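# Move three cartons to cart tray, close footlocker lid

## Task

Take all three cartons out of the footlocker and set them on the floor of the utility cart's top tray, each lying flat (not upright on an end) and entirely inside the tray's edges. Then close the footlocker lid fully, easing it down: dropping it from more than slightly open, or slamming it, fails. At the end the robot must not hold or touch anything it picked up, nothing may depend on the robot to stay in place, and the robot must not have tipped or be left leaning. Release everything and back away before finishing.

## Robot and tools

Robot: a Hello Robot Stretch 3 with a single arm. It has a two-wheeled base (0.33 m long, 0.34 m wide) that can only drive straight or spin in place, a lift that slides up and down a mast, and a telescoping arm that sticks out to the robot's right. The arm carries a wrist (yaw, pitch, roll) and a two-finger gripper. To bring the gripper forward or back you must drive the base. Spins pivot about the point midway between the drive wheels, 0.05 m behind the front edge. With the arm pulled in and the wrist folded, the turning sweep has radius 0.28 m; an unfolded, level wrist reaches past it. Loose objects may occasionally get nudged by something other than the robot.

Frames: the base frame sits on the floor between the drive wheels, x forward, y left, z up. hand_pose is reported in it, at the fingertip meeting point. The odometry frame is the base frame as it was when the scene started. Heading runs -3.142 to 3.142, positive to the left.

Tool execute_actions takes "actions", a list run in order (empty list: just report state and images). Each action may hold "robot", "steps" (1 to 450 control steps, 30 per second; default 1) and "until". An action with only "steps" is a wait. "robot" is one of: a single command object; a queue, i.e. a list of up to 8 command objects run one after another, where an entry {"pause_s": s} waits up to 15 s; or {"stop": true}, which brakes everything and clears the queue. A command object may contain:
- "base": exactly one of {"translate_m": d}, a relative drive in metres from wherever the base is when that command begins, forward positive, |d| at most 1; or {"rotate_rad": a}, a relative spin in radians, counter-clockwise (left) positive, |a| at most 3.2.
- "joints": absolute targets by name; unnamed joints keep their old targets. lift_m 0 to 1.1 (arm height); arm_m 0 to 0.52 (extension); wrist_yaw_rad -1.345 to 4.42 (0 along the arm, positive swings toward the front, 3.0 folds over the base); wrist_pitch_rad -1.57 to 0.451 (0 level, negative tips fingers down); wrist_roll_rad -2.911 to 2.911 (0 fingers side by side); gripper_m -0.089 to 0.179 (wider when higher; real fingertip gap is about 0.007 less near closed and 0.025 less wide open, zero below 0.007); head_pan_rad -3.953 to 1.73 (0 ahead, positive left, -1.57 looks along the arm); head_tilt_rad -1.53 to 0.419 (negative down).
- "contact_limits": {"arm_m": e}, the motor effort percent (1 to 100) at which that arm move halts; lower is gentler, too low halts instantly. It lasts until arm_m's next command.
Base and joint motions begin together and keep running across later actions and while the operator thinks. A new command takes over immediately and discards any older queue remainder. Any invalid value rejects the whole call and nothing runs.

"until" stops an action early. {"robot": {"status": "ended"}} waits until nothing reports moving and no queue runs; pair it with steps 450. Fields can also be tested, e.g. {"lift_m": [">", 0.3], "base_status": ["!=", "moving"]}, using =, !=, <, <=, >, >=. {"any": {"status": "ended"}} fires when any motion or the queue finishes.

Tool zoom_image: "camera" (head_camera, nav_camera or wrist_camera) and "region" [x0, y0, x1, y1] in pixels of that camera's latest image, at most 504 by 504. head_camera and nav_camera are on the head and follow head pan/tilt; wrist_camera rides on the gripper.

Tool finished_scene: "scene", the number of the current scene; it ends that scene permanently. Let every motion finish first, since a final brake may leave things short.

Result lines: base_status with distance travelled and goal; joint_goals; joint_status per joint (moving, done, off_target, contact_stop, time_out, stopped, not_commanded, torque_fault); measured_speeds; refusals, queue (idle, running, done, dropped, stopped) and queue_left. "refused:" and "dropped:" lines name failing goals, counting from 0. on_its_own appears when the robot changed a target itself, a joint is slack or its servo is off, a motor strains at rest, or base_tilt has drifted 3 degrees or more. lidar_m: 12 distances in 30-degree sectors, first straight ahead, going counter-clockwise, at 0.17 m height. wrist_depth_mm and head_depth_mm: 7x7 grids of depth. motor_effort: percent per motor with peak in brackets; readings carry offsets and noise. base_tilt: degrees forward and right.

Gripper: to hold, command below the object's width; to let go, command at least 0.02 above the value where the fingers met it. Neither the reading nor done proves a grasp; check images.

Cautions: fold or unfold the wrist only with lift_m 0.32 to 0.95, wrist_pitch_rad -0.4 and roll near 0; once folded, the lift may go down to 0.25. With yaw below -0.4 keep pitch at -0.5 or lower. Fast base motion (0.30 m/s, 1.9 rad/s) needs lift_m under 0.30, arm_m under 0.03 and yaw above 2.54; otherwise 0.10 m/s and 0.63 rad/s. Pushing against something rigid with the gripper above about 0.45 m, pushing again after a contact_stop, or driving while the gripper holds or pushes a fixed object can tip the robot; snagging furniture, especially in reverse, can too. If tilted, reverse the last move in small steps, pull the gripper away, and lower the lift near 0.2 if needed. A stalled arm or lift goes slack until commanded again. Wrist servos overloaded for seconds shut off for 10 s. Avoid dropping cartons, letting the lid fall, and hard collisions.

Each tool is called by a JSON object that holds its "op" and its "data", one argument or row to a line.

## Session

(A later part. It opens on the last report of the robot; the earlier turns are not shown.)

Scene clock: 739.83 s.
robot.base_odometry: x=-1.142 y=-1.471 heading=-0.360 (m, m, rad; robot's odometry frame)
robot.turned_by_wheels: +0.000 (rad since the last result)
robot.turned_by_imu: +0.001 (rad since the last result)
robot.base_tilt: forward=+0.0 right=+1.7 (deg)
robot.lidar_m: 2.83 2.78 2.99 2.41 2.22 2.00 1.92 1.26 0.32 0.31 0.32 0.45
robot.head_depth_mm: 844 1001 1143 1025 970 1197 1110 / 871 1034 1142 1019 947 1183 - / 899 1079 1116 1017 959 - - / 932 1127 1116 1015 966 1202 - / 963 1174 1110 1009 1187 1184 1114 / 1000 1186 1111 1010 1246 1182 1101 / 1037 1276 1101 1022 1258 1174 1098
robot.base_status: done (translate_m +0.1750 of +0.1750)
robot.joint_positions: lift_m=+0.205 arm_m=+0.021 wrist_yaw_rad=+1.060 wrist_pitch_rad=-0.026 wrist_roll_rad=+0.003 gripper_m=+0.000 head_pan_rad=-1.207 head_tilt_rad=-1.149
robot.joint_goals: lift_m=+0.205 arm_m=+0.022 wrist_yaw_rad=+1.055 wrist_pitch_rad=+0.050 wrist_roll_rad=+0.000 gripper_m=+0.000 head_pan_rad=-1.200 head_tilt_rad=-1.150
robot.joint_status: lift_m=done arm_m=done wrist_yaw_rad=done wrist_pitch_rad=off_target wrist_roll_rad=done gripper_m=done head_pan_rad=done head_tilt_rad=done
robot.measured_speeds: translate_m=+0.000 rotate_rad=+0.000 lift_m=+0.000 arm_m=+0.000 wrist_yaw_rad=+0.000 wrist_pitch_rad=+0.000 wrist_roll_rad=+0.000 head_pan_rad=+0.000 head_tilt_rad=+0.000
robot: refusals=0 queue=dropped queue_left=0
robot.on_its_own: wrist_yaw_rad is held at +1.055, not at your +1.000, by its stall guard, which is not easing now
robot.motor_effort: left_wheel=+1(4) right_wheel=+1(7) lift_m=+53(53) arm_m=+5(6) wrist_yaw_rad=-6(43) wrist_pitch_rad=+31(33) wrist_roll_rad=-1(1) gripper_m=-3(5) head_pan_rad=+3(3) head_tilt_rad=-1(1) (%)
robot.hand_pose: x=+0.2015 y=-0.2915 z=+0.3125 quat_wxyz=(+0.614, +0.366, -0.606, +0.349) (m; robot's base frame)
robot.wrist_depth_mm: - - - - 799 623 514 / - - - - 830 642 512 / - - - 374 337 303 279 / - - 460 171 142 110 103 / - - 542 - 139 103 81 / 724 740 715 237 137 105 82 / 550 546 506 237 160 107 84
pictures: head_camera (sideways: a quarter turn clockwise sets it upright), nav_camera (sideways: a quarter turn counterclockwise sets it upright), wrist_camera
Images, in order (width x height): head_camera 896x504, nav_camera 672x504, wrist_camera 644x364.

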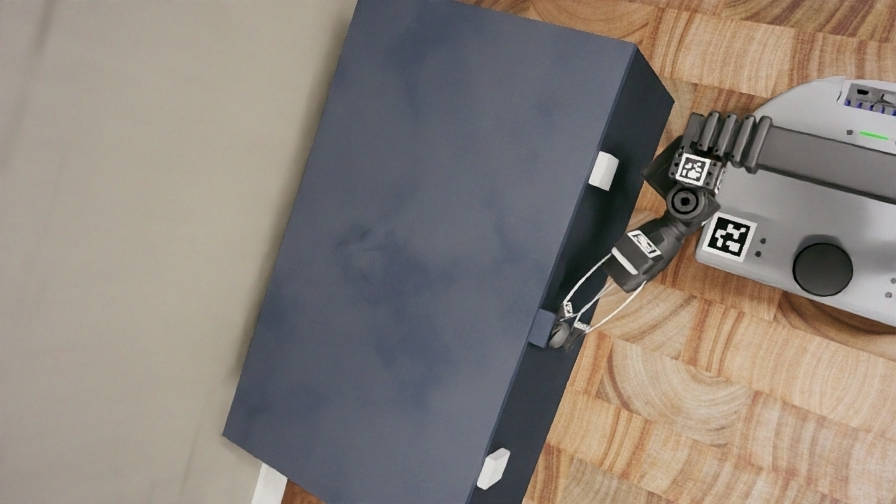

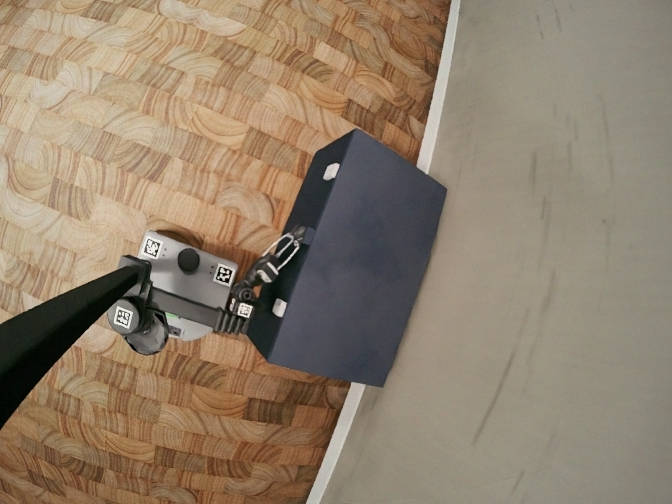

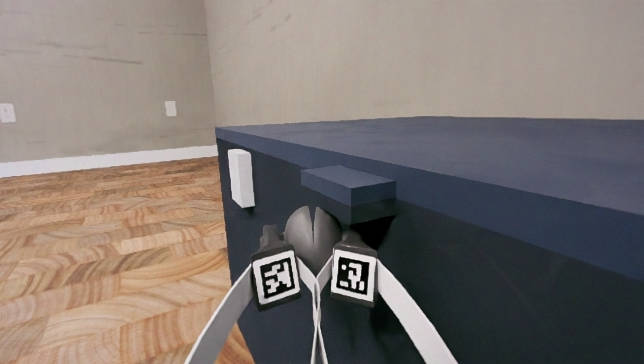

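{"op": "execute_actions", "data": {
  "actions": [
    {"robot":{"joints":{"wrist_pitch_rad":0.2}},"steps":30}
  ]
}}

{"op": "execute_actions", "data": {
  "actions": [
    {"robot":{"joints":{"wrist_pitch_rad":0.03}},"steps":20}
  ]
}}

Scene clock: 747.47 s.
robot.base_odometry: x=-1.142 y=-1.471 heading=-0.360 (m, m, rad; robot's odometry frame)
robot.turned_by_wheels: +0.000 (rad since the last result)
robot.turned_by_imu: +0.001 (rad since the last result)
robot.base_tilt: forward=+0.0 right=+1.6 (deg)
robot.lidar_m: 2.83 2.79 2.99 2.42 2.22 2.00 1.92 1.26 0.32 0.31 0.32 0.45
robot.head_depth_mm: 845 1000 1138 1024 974 1191 1110 / 870 1042 1145 1020 947 1180 - / 899 1081 1114 1016 957 - - / 932 1128 1112 1013 968 1197 - / 964 1171 1109 1015 1193 1187 1111 / 998 1187 1099 1008 1246 1182 1102 / 1038 1268 1105 1021 1261 1175 1097
robot.base_status: done (translate_m +0.1750 of +0.1750)
robot.joint_positions: lift_m=+0.205 arm_m=+0.022 wrist_yaw_rad=+1.060 wrist_pitch_rad=-0.009 wrist_roll_rad=+0.008 gripper_m=+0.000 head_pan_rad=-1.207 head_tilt_rad=-1.149
robot.joint_goals: lift_m=+0.205 arm_m=+0.022 wrist_yaw_rad=+1.055 wrist_pitch_rad=+0.200 wrist_roll_rad=+0.000 gripper_m=+0.000 head_pan_rad=-1.200 head_tilt_rad=-1.150
robot.joint_status: lift_m=done arm_m=done wrist_yaw_rad=done wrist_pitch_rad=off_target wrist_roll_rad=done gripper_m=done head_pan_rad=done head_tilt_rad=done
robot.measured_speeds: translate_m=+0.000 rotate_rad=+0.000 lift_m=+0.000 arm_m=+0.000 wrist_yaw_rad=+0.000 wrist_pitch_rad=+0.000 wrist_roll_rad=+0.000 head_pan_rad=+0.000 head_tilt_rad=+0.000
robot: refusals=0 queue=dropped queue_left=0
robot.on_its_own: wrist_yaw_rad is held at +1.055, not at your +1.000, by its stall guard, which is not easing now; wrist_pitch_rad is at rest, and its effort (+86) is outside its rest range (-20 to +32)
robot.motor_effort: left_wheel=+2(1) right_wheel=+2(2) lift_m=+52(52) arm_m=+5(4) wrist_yaw_rad=-6(6) wrist_pitch_rad=+86(86) wrist_roll_rad=-3(3) gripper_m=-3(2) head_pan_rad=+3(3) head_tilt_rad=+0(1) (%)
robot.hand_pose: x=+0.2019 y=-0.2917 z=+0.3168 quat_wxyz=(+0.610, +0.362, -0.611, +0.353) (m; robot's base frame)
robot.wrist_depth_mm: - - - - 805 617 511 / - - - - 850 642 513 / - - - 441 372 333 298 / - - 459 178 142 112 107 / - - 546 - 139 103 81 / 735 749 739 - 137 105 82 / 570 557 514 243 158 108 84
pictures: head_camera (sideways: a quarter turn clockwise sets it upright), nav_camera (sideways: a quarter turn counterclockwise sets it upright), wrist_camera
Images, in order (width x height): head_camera 896x504, nav_camera 672x504, wrist_camera 644x364.

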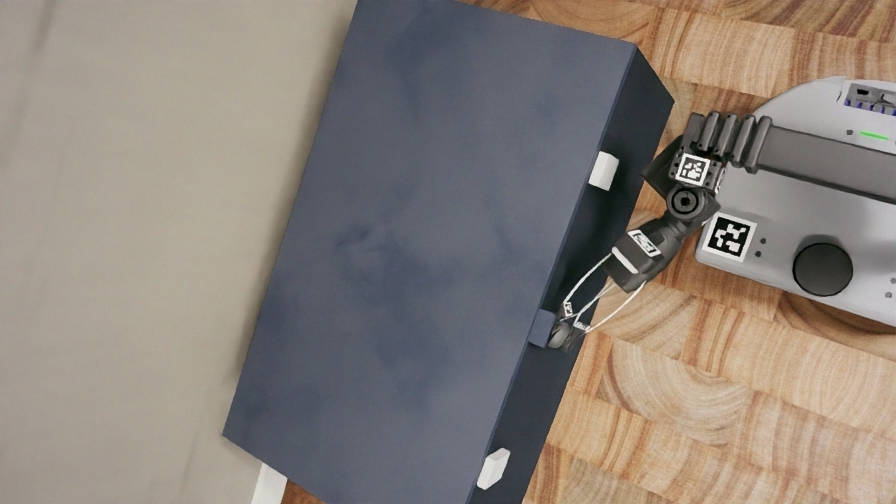

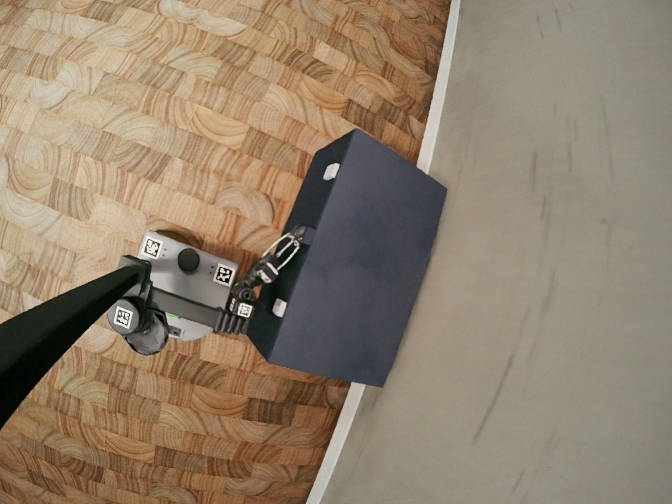

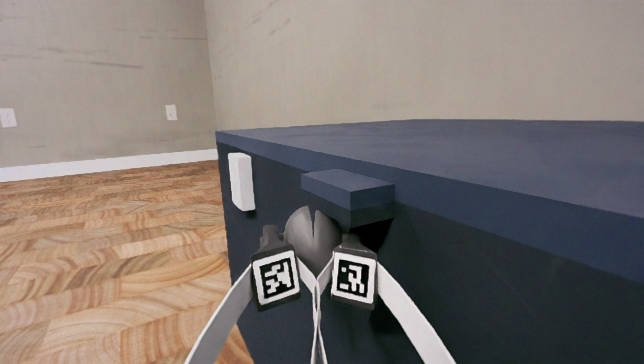

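Scene clock: 748.13 s.
robot.base_odometry: x=-1.142 y=-1.471 heading=-0.360 (m, m, rad; robot's odometry frame)
robot.turned_by_wheels: +0.000 (rad since the last result)
robot.turned_by_imu: +0.000 (rad since the last result)
robot.base_tilt: forward=+0.0 right=+1.6 (deg)
robot.lidar_m: 2.82 2.77 2.98 2.42 2.22 2.00 1.92 1.26 0.32 0.31 0.32 0.45
robot.head_depth_mm: 840 998 1137 1026 973 1194 1114 / 870 1038 1151 1020 949 1181 - / 897 1081 1114 1018 957 - - / 930 1118 1119 1017 970 1196 - / 962 1176 1105 1011 1193 1183 1108 / 1000 1187 1102 1009 1254 1178 1101 / 1039 1270 1102 1018 1262 1177 1097
robot.base_status: done (translate_m +0.1750 of +0.1750)
robot.joint_positions: lift_m=+0.205 arm_m=+0.022 wrist_yaw_rad=+1.060 wrist_pitch_rad=-0.026 wrist_roll_rad=+0.008 gripper_m=+0.000 head_pan_rad=-1.207 head_tilt_rad=-1.149
robot.joint_goals: lift_m=+0.205 arm_m=+0.022 wrist_yaw_rad=+1.055 wrist_pitch_rad=+0.030 wrist_roll_rad=+0.000 gripper_m=+0.000 head_pan_rad=-1.200 head_tilt_rad=-1.150
robot.joint_status: lift_m=done arm_m=done wrist_yaw_rad=done wrist_pitch_rad=off_target wrist_roll_rad=done gripper_m=done head_pan_rad=done head_tilt_rad=done
robot.measured_speeds: translate_m=+0.000 rotate_rad=+0.000 lift_m=+0.000 arm_m=+0.000 wrist_yaw_rad=+0.000 wrist_pitch_rad=+0.000 wrist_roll_rad=+0.000 head_pan_rad=+0.000 head_tilt_rad=+0.000
robot: refusals=0 queue=dropped queue_left=0
robot.on_its_own: wrist_yaw_rad is held at +1.055, not at your +1.000, by its stall guard, which is not easing now
robot.motor_effort: left_wheel=+1(1) right_wheel=+1(2) lift_m=+52(53) arm_m=+4(4) wrist_yaw_rad=-5(6) wrist_pitch_rad=+23(84) wrist_roll_rad=-3(3) gripper_m=-3(3) head_pan_rad=+3(3) head_tilt_rad=-1(0) (%)
robot.hand_pose: x=+0.2015 y=-0.2915 z=+0.3124 quat_wxyz=(+0.613, +0.367, -0.607, +0.348) (m; robot's base frame)
robot.wrist_depth_mm: - - - - 796 620 514 / - - - - 818 635 521 / - - - 376 333 298 270 / - - 467 171 142 109 102 / - - 547 - 140 103 81 / 742 718 711 238 137 105 82 / 566 557 510 241 160 108 84
pictures: head_camera (sideways: a quarter turn clockwise sets it upright), nav_camera (sideways: a quarter turn counterclockwise sets it upright), wrist_camera
Images, in order (width x height): head_camera 896x504, nav_camera 672x504, wrist_camera 644x364.

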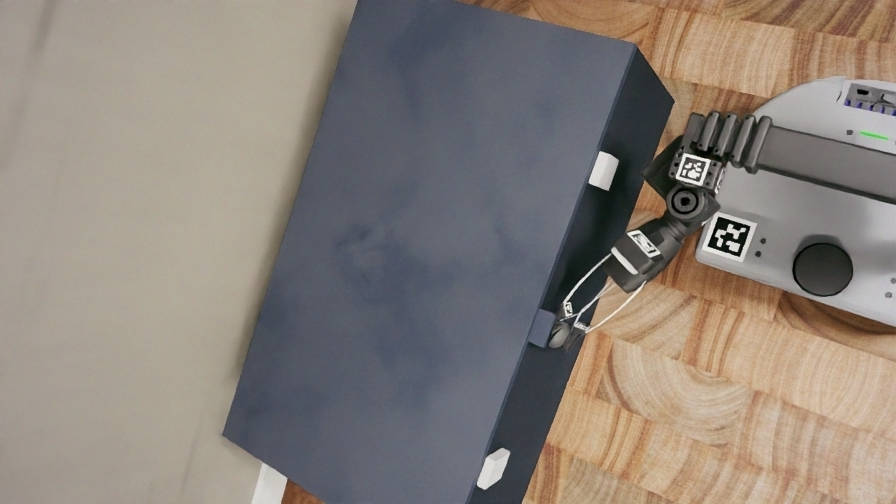

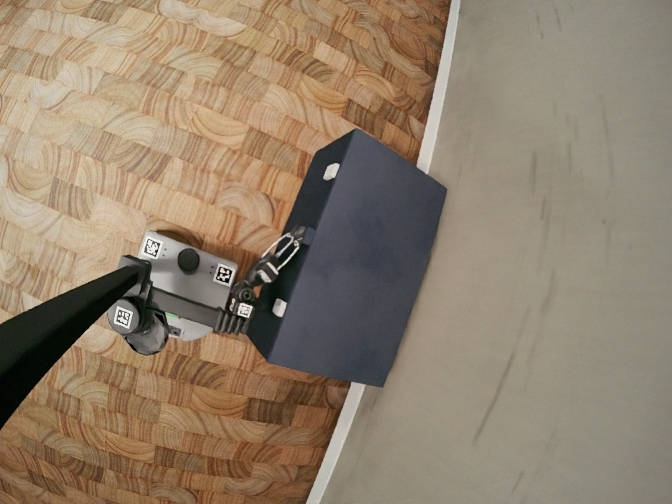

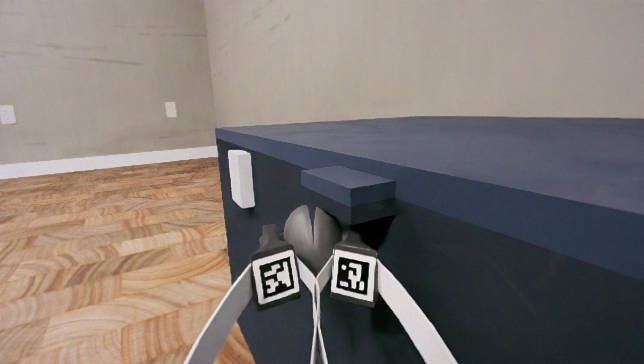

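{"op": "execute_actions", "data": {
  "actions": [
    {"robot":[{"joints":{"wrist_pitch_rad":-0.15}},{"joints":{"arm_m":0.0,"wrist_yaw_rad":1.35}},{"joints":{"lift_m":0.68},"base":{"translate_m":0.21}},{"joints":{"arm_m":0.5,"wrist_yaw_rad":0.0,"wrist_pitch_rad":-1.2,"head_pan_rad":-1.57,"head_tilt_rad":-1.0}}],"steps":450,"until":{"robot":{"status":"ended"}}}
  ]
}}

Scene clock: 787.70 s.
robot.base_odometry: x=-0.945 y=-1.545 heading=-0.360 (m, m, rad; robot's odometry frame)
robot.turned_by_wheels: +0.000 (rad since the last result)
robot.turned_by_imu: +0.003 (rad since the last result)
robot.base_tilt: forward=-0.1 right=+1.6 (deg)
robot.lidar_m: 2.62 2.59 2.99 2.89 2.51 2.22 2.13 0.43 0.32 0.31 0.33 0.46
robot.head_depth_mm: 822 963 1169 1126 996 944 - / 816 957 1127 - - 1020 - / 810 - 1153 1114 993 1017 1148 / 812 - 1184 1113 987 1016 1142 / 803 942 1134 1106 986 1016 1112 / 800 936 1131 1102 984 1015 1109 / 795 929 1118 1097 980 1013 1113
robot.base_status: done (translate_m +0.2100 of +0.2100)
robot.joint_positions: lift_m=+0.680 arm_m=+0.500 wrist_yaw_rad=+0.000 wrist_pitch_rad=-1.202 wrist_roll_rad=+0.004 gripper_m=+0.000 head_pan_rad=-1.563 head_tilt_rad=-1.001
robot.joint_goals: lift_m=+0.680 arm_m=+0.500 wrist_yaw_rad=+0.000 wrist_pitch_rad=-1.200 wrist_roll_rad=+0.000 gripper_m=+0.000 head_pan_rad=-1.570 head_tilt_rad=-1.000
robot.joint_status: lift_m=done arm_m=done wrist_yaw_rad=done wrist_pitch_rad=done wrist_roll_rad=done gripper_m=done head_pan_rad=done head_tilt_rad=done
robot.measured_speeds: translate_m=+0.000 rotate_rad=+0.000 lift_m=+0.000 arm_m=+0.000 wrist_yaw_rad=+0.000 wrist_pitch_rad=+0.000 wrist_roll_rad=+0.000 head_pan_rad=+0.000 head_tilt_rad=+0.000
robot: refusals=0 queue=done queue_left=0
robot.motor_effort: left_wheel=+1(4) right_wheel=-3(3) lift_m=+53(54) arm_m=+3(5) wrist_yaw_rad=+0(7) wrist_pitch_rad=+1(24) wrist_roll_rad=-2(3) gripper_m=-3(3) head_pan_rad=-3(25) head_tilt_rad=+0(14) (%)
robot.hand_pose: x=-0.0216 y=-0.7144 z=+0.5706 quat_wxyz=(+0.582, +0.399, -0.584, -0.401) (m; robot's base frame)
robot.wrist_depth_mm: 222 228 231 237 240 246 249 / 291 298 305 317 324 331 342 / 425 442 455 468 478 512 538 / 651 653 674 692 751 756 768 / 379 374 380 - 391 389 398 / 366 366 369 372 377 383 380 / 350 362 363 366 360 370 368
pictures: head_camera (sideways: a quarter turn clockwise sets it upright), nav_camera (sideways: a quarter turn counterclockwise sets it upright), wrist_camera
Images, in order (width x height): head_camera 896x504, nav_camera 672x504, wrist_camera 644x364.

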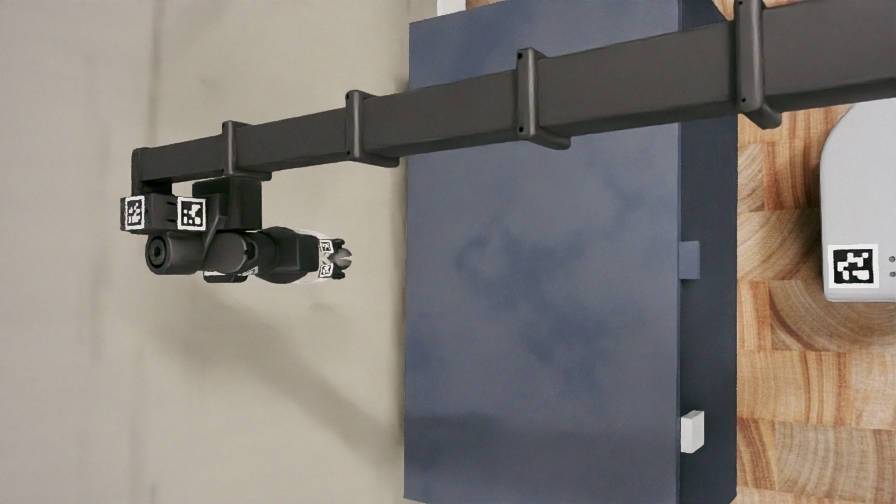

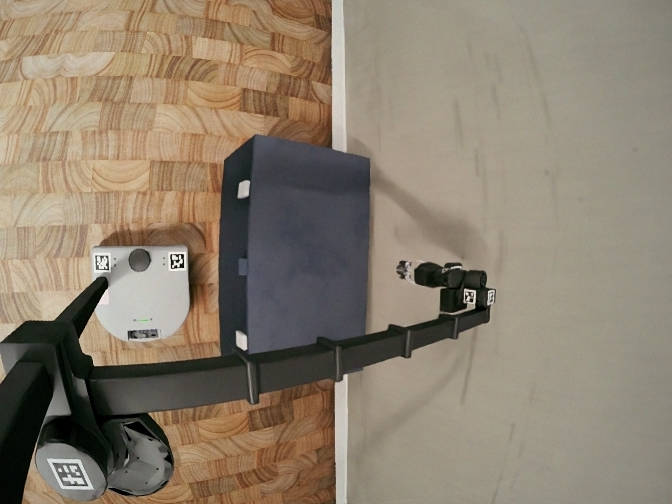

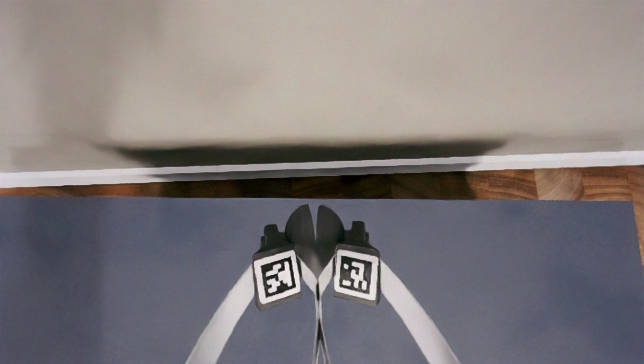

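{"op": "execute_actions", "data": {
  "actions": [
    {"robot":[{"joints":{"arm_m":0.52,"wrist_pitch_rad":-1.0,"lift_m":0.56}}],"steps":450,"until":{"robot":{"status":"ended"}}}
  ]
}}

Scene clock: 793.73 s.
robot.base_odometry: x=-0.945 y=-1.545 heading=-0.360 (m, m, rad; robot's odometry frame)
robot.turned_by_wheels: +0.000 (rad since the last result)
robot.turned_by_imu: +0.001 (rad since the last result)
robot.base_tilt: forward=+0.0 right=+1.7 (deg)
robot.lidar_m: 2.62 2.60 3.00 2.89 2.51 2.22 2.13 0.43 0.32 0.31 0.33 0.46
robot.head_depth_mm: 817 965 1161 1121 995 1022 1122 / 816 956 1160 1126 1008 - - / 810 932 - 1097 988 1015 1150 / 807 925 1224 1113 987 1016 1144 / 805 941 1134 1111 983 1016 1113 / 799 935 1127 1105 986 1017 1106 / 797 931 1116 1104 978 1010 1106
robot.base_status: done (translate_m +0.2100 of +0.2100)
robot.joint_positions: lift_m=+0.560 arm_m=+0.518 wrist_yaw_rad=+0.000 wrist_pitch_rad=-1.010 wrist_roll_rad=+0.004 gripper_m=+0.000 head_pan_rad=-1.563 head_tilt_rad=-1.001
robot.joint_goals: lift_m=+0.560 arm_m=+0.520 wrist_yaw_rad=+0.000 wrist_pitch_rad=-1.000 wrist_roll_rad=+0.000 gripper_m=+0.000 head_pan_rad=-1.570 head_tilt_rad=-1.000
robot.joint_status: lift_m=done arm_m=done wrist_yaw_rad=done wrist_pitch_rad=done wrist_roll_rad=done gripper_m=done head_pan_rad=done head_tilt_rad=done
robot.measured_speeds: translate_m=+0.000 rotate_rad=+0.000 lift_m=+0.000 arm_m=+0.000 wrist_yaw_rad=+0.000 wrist_pitch_rad=+0.000 wrist_roll_rad=+0.000 head_pan_rad=+0.000 head_tilt_rad=+0.000
robot: refusals=0 queue=done queue_left=0
robot.motor_effort: left_wheel=+0(1) right_wheel=-3(3) lift_m=+27(56) arm_m=+2(3) wrist_yaw_rad=+0(1) wrist_pitch_rad=+4(5) wrist_roll_rad=-2(2) gripper_m=-2(3) head_pan_rad=-3(3) head_tilt_rad=+0(0) (%)
robot.hand_pose: x=-0.0216 y=-0.7787 z=+0.4693 quat_wxyz=(+0.618, +0.342, -0.620, -0.343) (m; robot's base frame)
robot.wrist_depth_mm: 144 145 148 151 153 154 157 / 175 178 181 186 189 192 196 / 223 229 235 242 248 254 260 / 310 321 332 343 358 375 388 / 518 544 553 - 588 625 638 / 267 268 266 265 273 273 276 / 253 252 257 256 258 259 258
pictures: head_camera (sideways: a quarter turn clockwise sets it upright), nav_camera (sideways: a quarter turn counterclockwise sets it upright), wrist_camera
Images, in order (width x height): head_camera 896x504, nav_camera 672x504, wrist_camera 644x364.

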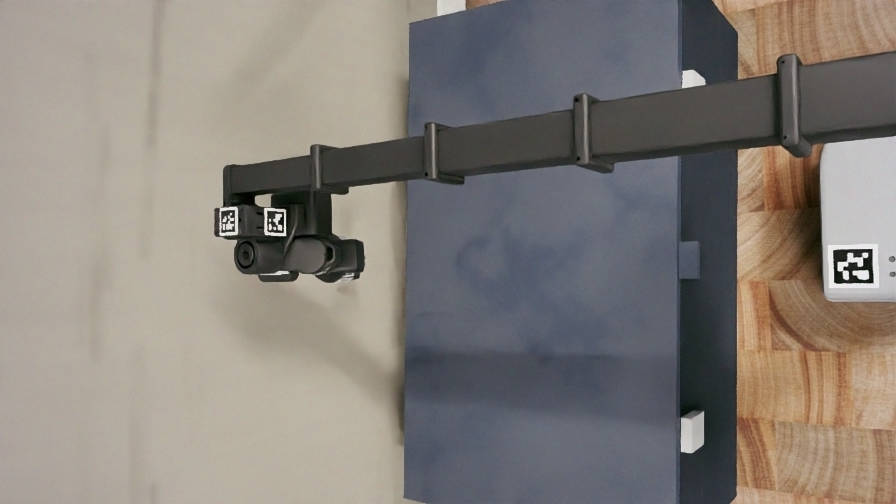

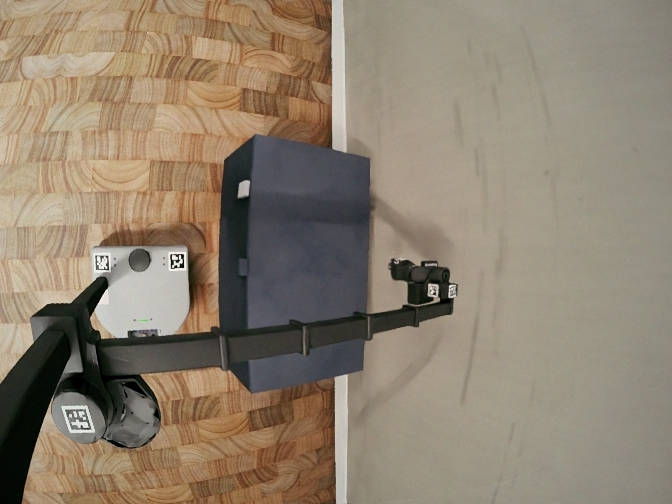

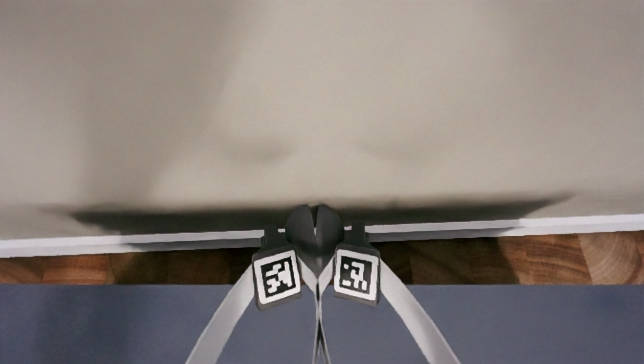

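{"op": "execute_actions", "data": {
  "actions": [
    {"robot":[{"joints":{"arm_m":0.0,"wrist_pitch_rad":-1.1}},{"joints":{"lift_m":0.432}},{"joints":{"arm_m":0.06},"contact_limits":{"arm_m":25}}],"steps":450,"until":{"robot":{"status":"ended"}}}
  ]
}}

Scene clock: 835.93 s.
robot.base_odometry: x=-0.945 y=-1.545 heading=-0.360 (m, m, rad; robot's odometry frame)
robot.turned_by_wheels: +0.000 (rad since the last result)
robot.turned_by_imu: +0.002 (rad since the last result)
robot.base_tilt: forward=-0.1 right=+1.6 (deg)
robot.lidar_m: 2.62 2.59 2.98 2.89 2.51 2.22 2.13 0.43 0.32 0.31 0.33 0.46
robot.head_depth_mm: 819 964 1169 1123 996 1016 1122 / 817 960 1155 1120 994 942 1135 / 812 954 1156 1114 993 - - / 807 946 1143 1114 986 930 1135 / 806 943 1134 1107 987 1012 1116 / 803 938 1129 1106 986 1014 1109 / 796 933 1122 1106 978 1015 1108
robot.base_status: done (translate_m +0.2100 of +0.2100)
robot.joint_positions: lift_m=+0.432 arm_m=+0.059 wrist_yaw_rad=+0.001 wrist_pitch_rad=-1.202 wrist_roll_rad=+0.004 gripper_m=+0.000 head_pan_rad=-1.563 head_tilt_rad=-1.001
robot.joint_goals: lift_m=+0.432 arm_m=+0.060 wrist_yaw_rad=+0.000 wrist_pitch_rad=-1.100 wrist_roll_rad=+0.000 gripper_m=+0.000 head_pan_rad=-1.570 head_tilt_rad=-1.000
robot.joint_status: lift_m=done arm_m=done wrist_yaw_rad=done wrist_pitch_rad=done wrist_roll_rad=done gripper_m=done head_pan_rad=done head_tilt_rad=done
robot.measured_speeds: translate_m=+0.000 rotate_rad=+0.000 lift_m=+0.000 arm_m=+0.000 wrist_yaw_rad=+0.000 wrist_pitch_rad=+0.000 wrist_roll_rad=+0.000 head_pan_rad=+0.000 head_tilt_rad=+0.000
robot: refusals=0 queue=done queue_left=0
robot.on_its_own: wrist_pitch_rad is at rest, and its effort (+42) is outside its rest range (-20 to +32)
robot.motor_effort: left_wheel=+1(1) right_wheel=-3(3) lift_m=+27(23) arm_m=+8(8) wrist_yaw_rad=-1(0) wrist_pitch_rad=+42(42) wrist_roll_rad=-1(1) gripper_m=-2(3) head_pan_rad=-4(3) head_tilt_rad=+1(0) (%)
robot.contact_limits: arm_m 25 (drawing in: default 20, maximum 32; extending or still: default 26, maximum 43)
robot.hand_pose: x=-0.0216 y=-0.2740 z=+0.3235 quat_wxyz=(+0.582, +0.399, -0.584, -0.401) (m; robot's base frame)
robot.wrist_depth_mm: 153 154 156 156 158 159 162 / 148 149 151 152 154 154 156 / 144 146 148 148 149 150 151 / 242 241 198 152 231 229 205 / 479 488 484 - 494 494 494 / 460 471 479 464 482 485 488 / 449 452 460 - - 465 477
pictures: head_camera (sideways: a quarter turn clockwise sets it upright), nav_camera (sideways: a quarter turn counterclockwise sets it upright), wrist_camera
Images, in order (width x height): head_camera 896x504, nav_camera 672x504, wrist_camera 644x364.

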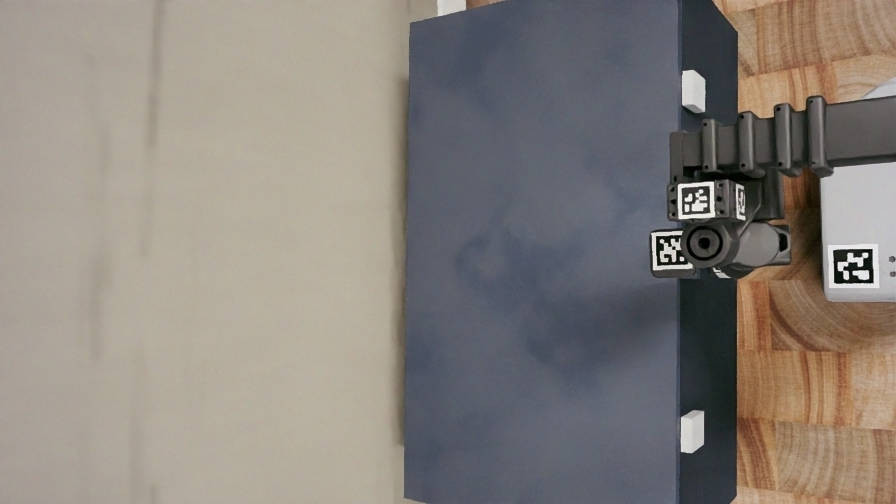

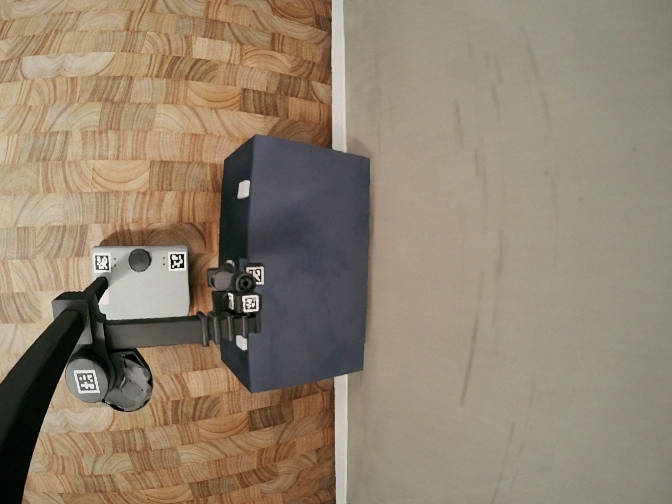

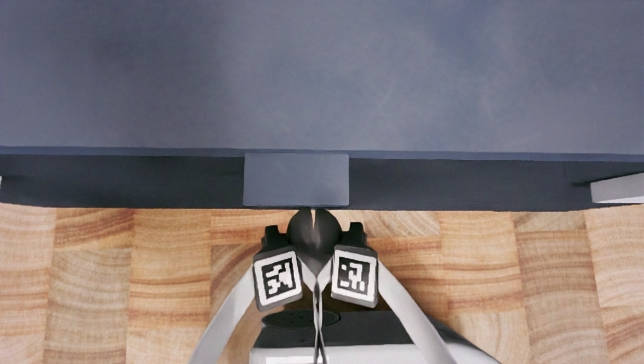

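{"op": "execute_actions", "data": {
  "actions": [
    {"robot":[{"joints":{"arm_m":0.0}},{"joints":{"lift_m":0.335},"base":{"translate_m":0.24}},{"joints":{"arm_m":0.062}},{"joints":{"lift_m":0.39}}],"steps":450,"until":{"robot":{"status":"ended"}}}
  ]
}}

Scene clock: 854.77 s.
robot.base_odometry: x=-0.720 y=-1.630 heading=-0.360 (m, m, rad; robot's odometry frame)
robot.turned_by_wheels: +0.000 (rad since the last result)
robot.turned_by_imu: +0.002 (rad since the last result)
robot.base_tilt: forward=+0.0 right=+1.6 (deg)
robot.lidar_m: 2.39 2.41 2.99 2.89 2.79 2.47 2.36 0.44 0.33 0.32 0.34 1.20
robot.head_depth_mm: 818 957 1161 1125 998 1043 1122 / 812 955 1152 1118 991 1041 1128 / 809 948 1142 1113 993 925 - / 805 946 1138 1110 987 930 1138 / 800 938 1129 1114 989 1036 1108 / 795 932 1120 1413 1334 1200 1109 / 792 928 1118 1409 1355 1220 1105
robot.base_status: done (translate_m +0.2400 of +0.2400)
robot.joint_positions: lift_m=+0.389 arm_m=+0.062 wrist_yaw_rad=+0.000 wrist_pitch_rad=-1.152 wrist_roll_rad=+0.004 gripper_m=+0.000 head_pan_rad=-1.563 head_tilt_rad=-1.001
robot.joint_goals: lift_m=+0.390 arm_m=+0.062 wrist_yaw_rad=+0.000 wrist_pitch_rad=-1.100 wrist_roll_rad=+0.000 gripper_m=+0.000 head_pan_rad=-1.570 head_tilt_rad=-1.000
robot.joint_status: lift_m=done arm_m=done wrist_yaw_rad=done wrist_pitch_rad=done wrist_roll_rad=done gripper_m=done head_pan_rad=done head_tilt_rad=done
robot.measured_speeds: translate_m=+0.000 rotate_rad=+0.000 lift_m=+0.000 arm_m=+0.000 wrist_yaw_rad=+0.000 wrist_pitch_rad=+0.000 wrist_roll_rad=+0.000 head_pan_rad=+0.000 head_tilt_rad=+0.000
robot: refusals=0 queue=done queue_left=0
robot.motor_effort: left_wheel=+1(6) right_wheel=-3(2) lift_m=+55(66) arm_m=+3(7) wrist_yaw_rad=-1(1) wrist_pitch_rad=+21(42) wrist_roll_rad=-1(1) gripper_m=-2(3) head_pan_rad=-3(3) head_tilt_rad=+0(1) (%)
robot.hand_pose: x=-0.0216 y=-0.2889 z=+0.2843 quat_wxyz=(+0.592, +0.385, -0.594, -0.386) (m; robot's base frame)
robot.wrist_depth_mm: 115 116 117 118 119 120 121 / 111 111 112 113 114 115 116 / 108 109 110 111 111 112 112 / 211 181 161 128 178 177 174 / 444 447 442 - 449 453 454 / 428 427 433 433 442 443 444 / 412 418 417 419 428 428 432
pictures: head_camera (sideways: a quarter turn clockwise sets it upright), nav_camera (sideways: a quarter turn counterclockwise sets it upright), wrist_camera
Images, in order (width x height): head_camera 896x504, nav_camera 672x504, wrist_camera 644x364.

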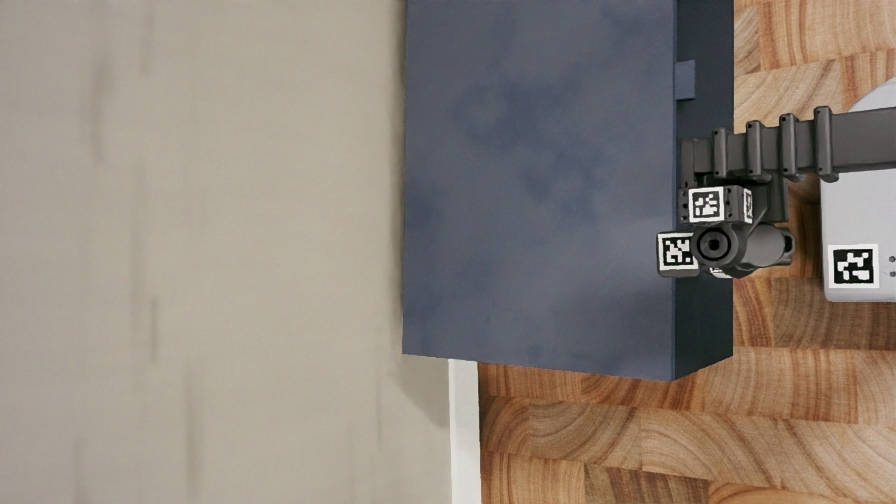

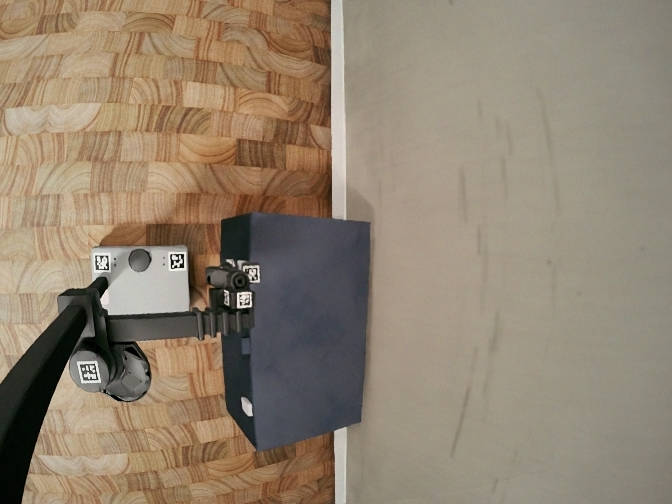

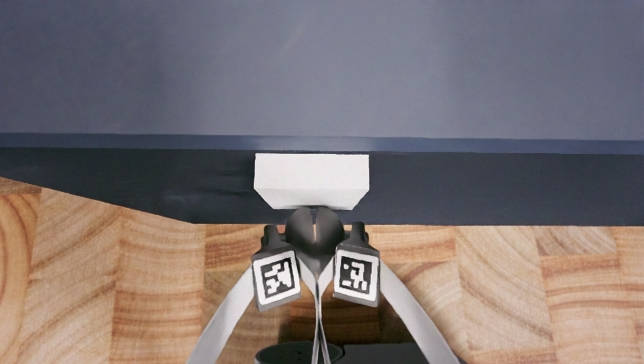

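{"op": "execute_actions", "data": {
  "actions": [
    {"robot":[{"joints":{"arm_m":0.0}},{"joints":{"lift_m":0.42,"wrist_pitch_rad":-1.45},"base":{"translate_m":0.065}},{"joints":{"arm_m":0.15}},{"base":{"translate_m":-0.03}}],"steps":450,"until":{"robot":{"status":"ended"}}}
  ]
}}

Scene clock: 894.57 s.
robot.base_odometry: x=-0.688 y=-1.642 heading=-0.360 (m, m, rad; robot's odometry frame)
robot.turned_by_wheels: +0.000 (rad since the last result)
robot.turned_by_imu: +0.003 (rad since the last result)
robot.base_tilt: forward=+0.0 right=+1.6 (deg)
robot.lidar_m: 2.35 2.37 2.99 2.90 2.78 2.50 2.40 0.45 0.33 0.32 0.33 1.21
robot.head_depth_mm: 813 957 1165 1123 998 1046 1119 / 811 949 1152 1123 991 1046 1135 / 805 947 1141 1117 1014 1180 1147 / 805 940 1140 1110 1004 1153 1145 / 799 937 1129 1153 1000 1125 1114 / 796 933 1115 1413 1359 1220 1110 / 792 922 1115 1395 1350 1215 1105
robot.base_status: done (translate_m -0.0300 of -0.0300)
robot.joint_positions: lift_m=+0.420 arm_m=+0.150 wrist_yaw_rad=+0.002 wrist_pitch_rad=-1.455 wrist_roll_rad=+0.002 gripper_m=+0.000 head_pan_rad=-1.563 head_tilt_rad=-1.001
robot.joint_goals: lift_m=+0.420 arm_m=+0.150 wrist_yaw_rad=+0.000 wrist_pitch_rad=-1.450 wrist_roll_rad=+0.000 gripper_m=+0.000 head_pan_rad=-1.570 head_tilt_rad=-1.000
robot.joint_status: lift_m=done arm_m=done wrist_yaw_rad=done wrist_pitch_rad=done wrist_roll_rad=done gripper_m=done head_pan_rad=done head_tilt_rad=done
robot.measured_speeds: translate_m=+0.000 rotate_rad=+0.000 lift_m=+0.000 arm_m=+0.000 wrist_yaw_rad=+0.000 wrist_pitch_rad=+0.000 wrist_roll_rad=+0.000 head_pan_rad=+0.000 head_tilt_rad=+0.000
robot: refusals=0 queue=done queue_left=0
robot.on_its_own: right_wheel is at rest, and its effort (-20) is outside its rest range (-18 to +18)
robot.motor_effort: left_wheel=+4(8) right_wheel=-20(30) lift_m=+52(56) arm_m=+3(5) wrist_yaw_rad=-2(2) wrist_pitch_rad=+2(21) wrist_roll_rad=-1(1) gripper_m=-7(9) head_pan_rad=-4(3) head_tilt_rad=+1(0) (%)
robot.hand_pose: x=-0.0216 y=-0.3004 z=+0.3010 quat_wxyz=(+0.528, +0.470, -0.528, -0.471) (m; robot's base frame)
robot.wrist_depth_mm: 107 108 109 110 111 112 113 / 109 109 111 111 112 114 114 / 111 111 112 113 114 115 116 / 112 113 114 115 116 116 118 / 464 466 478 116 138 486 484 / 466 470 480 - 486 500 500 / 473 478 489 - - 499 500
pictures: head_camera (sideways: a quarter turn clockwise sets it upright), nav_camera (sideways: a quarter turn counterclockwise sets it upright), wrist_camera
Images, in order (width x height): head_camera 896x504, nav_camera 672x504, wrist_camera 644x364.

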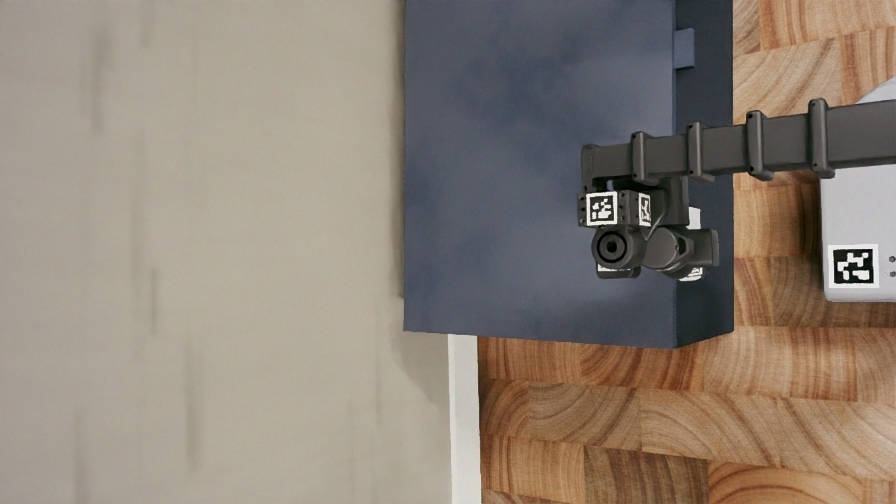

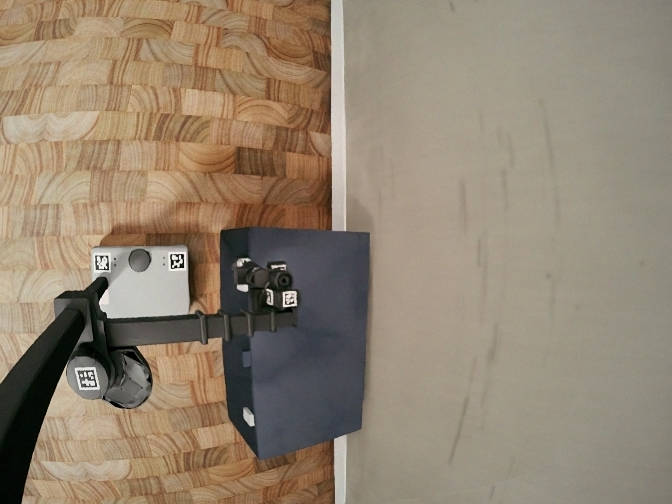

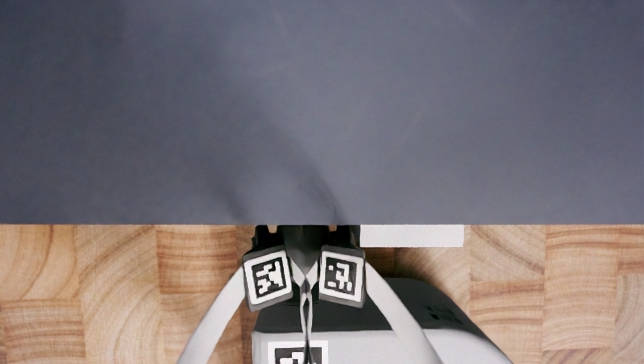

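{"op": "execute_actions", "data": {
  "actions": [
    {"robot":[{"base":{"translate_m":0.02}},{"joints":{"arm_m":0.0}},{"joints":{"wrist_pitch_rad":-0.4}},{"joints":{"wrist_yaw_rad":3.0}},{"joints":{"lift_m":0.27}},{"base":{"translate_m":0.62}},{"base":{"rotate_rad":-1.57}},{"base":{"translate_m":0.72}}],"steps":450,"until":{"robot":{"status":"ended"}}},
    {"steps":300,"until":{"robot":{"status":"ended"}}}
  ]
}}

Scene clock: 940.77 s.
robot.base_odometry: x=-0.342 y=-2.542 heading=-1.930 (m, m, rad; robot's odometry frame)
robot.turned_by_wheels: -1.570 (rad since the last result)
robot.turned_by_imu: -1.529 (rad since the last result)
robot.base_tilt: forward=+0.0 right=+1.6 (deg)
robot.lidar_m: - 0.15 0.20 0.55 1.78 2.45 3.57 3.33 0.57 0.53 0.20 0.15
robot.head_depth_mm: 2503 2066 1738 1166 1307 1237 1122 / 2475 2064 1282 1118 1194 1228 1130 / 2462 2050 1272 1122 1202 1229 - / 2463 2050 1271 1114 1211 1229 - / 2017 1901 1647 1422 1296 1208 1084 / 785 777 772 762 756 750 744 / 487 484 482 478 476 474 472
robot.base_status: done (translate_m +0.7200 of +0.7200)
robot.joint_positions: lift_m=+0.270 arm_m=+0.000 wrist_yaw_rad=+2.999 wrist_pitch_rad=-0.418 wrist_roll_rad=+0.002 gripper_m=+0.000 head_pan_rad=-1.564 head_tilt_rad=-1.000
robot.joint_goals: lift_m=+0.270 arm_m=+0.000 wrist_yaw_rad=+3.000 wrist_pitch_rad=-0.400 wrist_roll_rad=+0.000 gripper_m=+0.000 head_pan_rad=-1.570 head_tilt_rad=-1.000
robot.joint_status: lift_m=done arm_m=done wrist_yaw_rad=done wrist_pitch_rad=done wrist_roll_rad=done gripper_m=done head_pan_rad=done head_tilt_rad=done
robot.measured_speeds: translate_m=+0.000 rotate_rad=+0.000 lift_m=+0.000 arm_m=+0.000 wrist_yaw_rad=+0.000 wrist_pitch_rad=+0.000 wrist_roll_rad=+0.000 head_pan_rad=+0.000 head_tilt_rad=+0.000
robot: refusals=0 queue=done queue_left=0
robot.motor_effort: left_wheel=+1(10) right_wheel=-4(22) lift_m=+27(46) arm_m=+2(4) wrist_yaw_rad=+2(5) wrist_pitch_rad=+7(70) wrist_roll_rad=-1(1) gripper_m=-3(7) head_pan_rad=-3(3) head_tilt_rad=+0(1) (%)
robot.hand_pose: x=+0.0108 y=+0.0774 z=+0.2831 quat_wxyz=(+0.196, +0.701, +0.097, +0.679) (m; robot's base frame)
robot.wrist_depth_mm: - - - 832 318 197 143 / - - - 913 332 203 145 / 931 940 927 844 345 207 148 / 722 718 705 672 358 211 151 / 574 576 589 - 378 219 154 / 489 503 - - 353 224 157 / 436 - - - 390 227 159
pictures: head_camera (sideways: a quarter turn clockwise sets it upright), nav_camera (sideways: a quarter turn counterclockwise sets it upright), wrist_camera
Images, in order (width x height): head_camera 896x504, nav_camera 672x504, wrist_camera 644x364.

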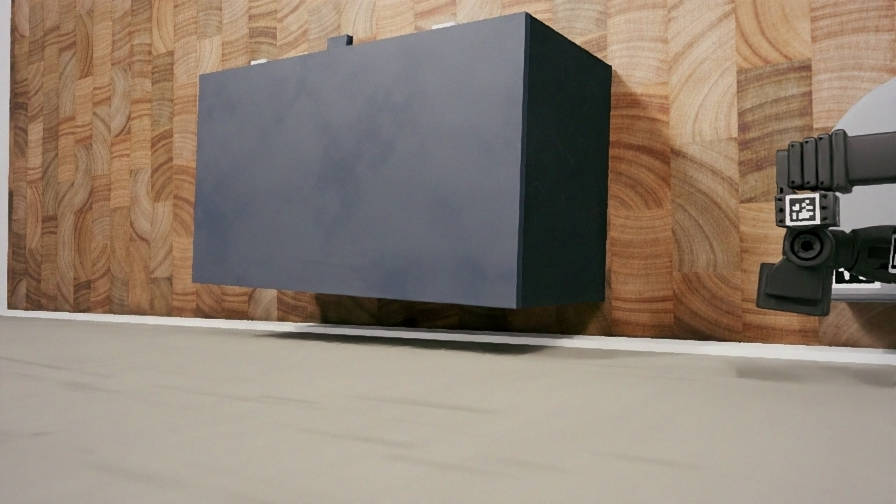

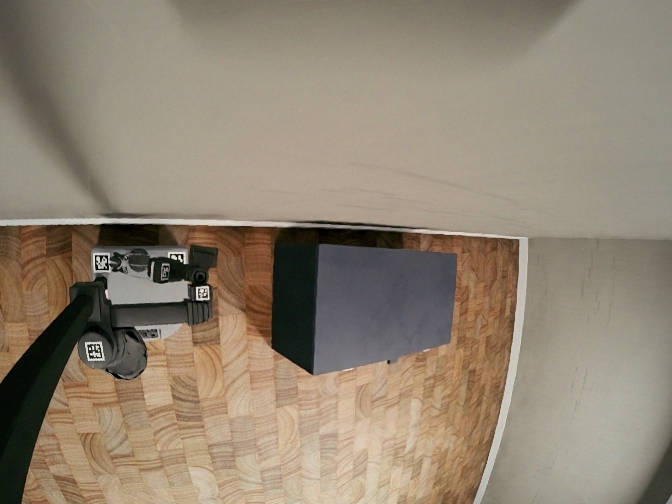

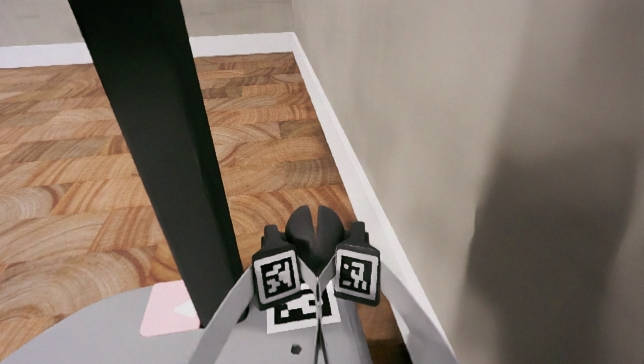

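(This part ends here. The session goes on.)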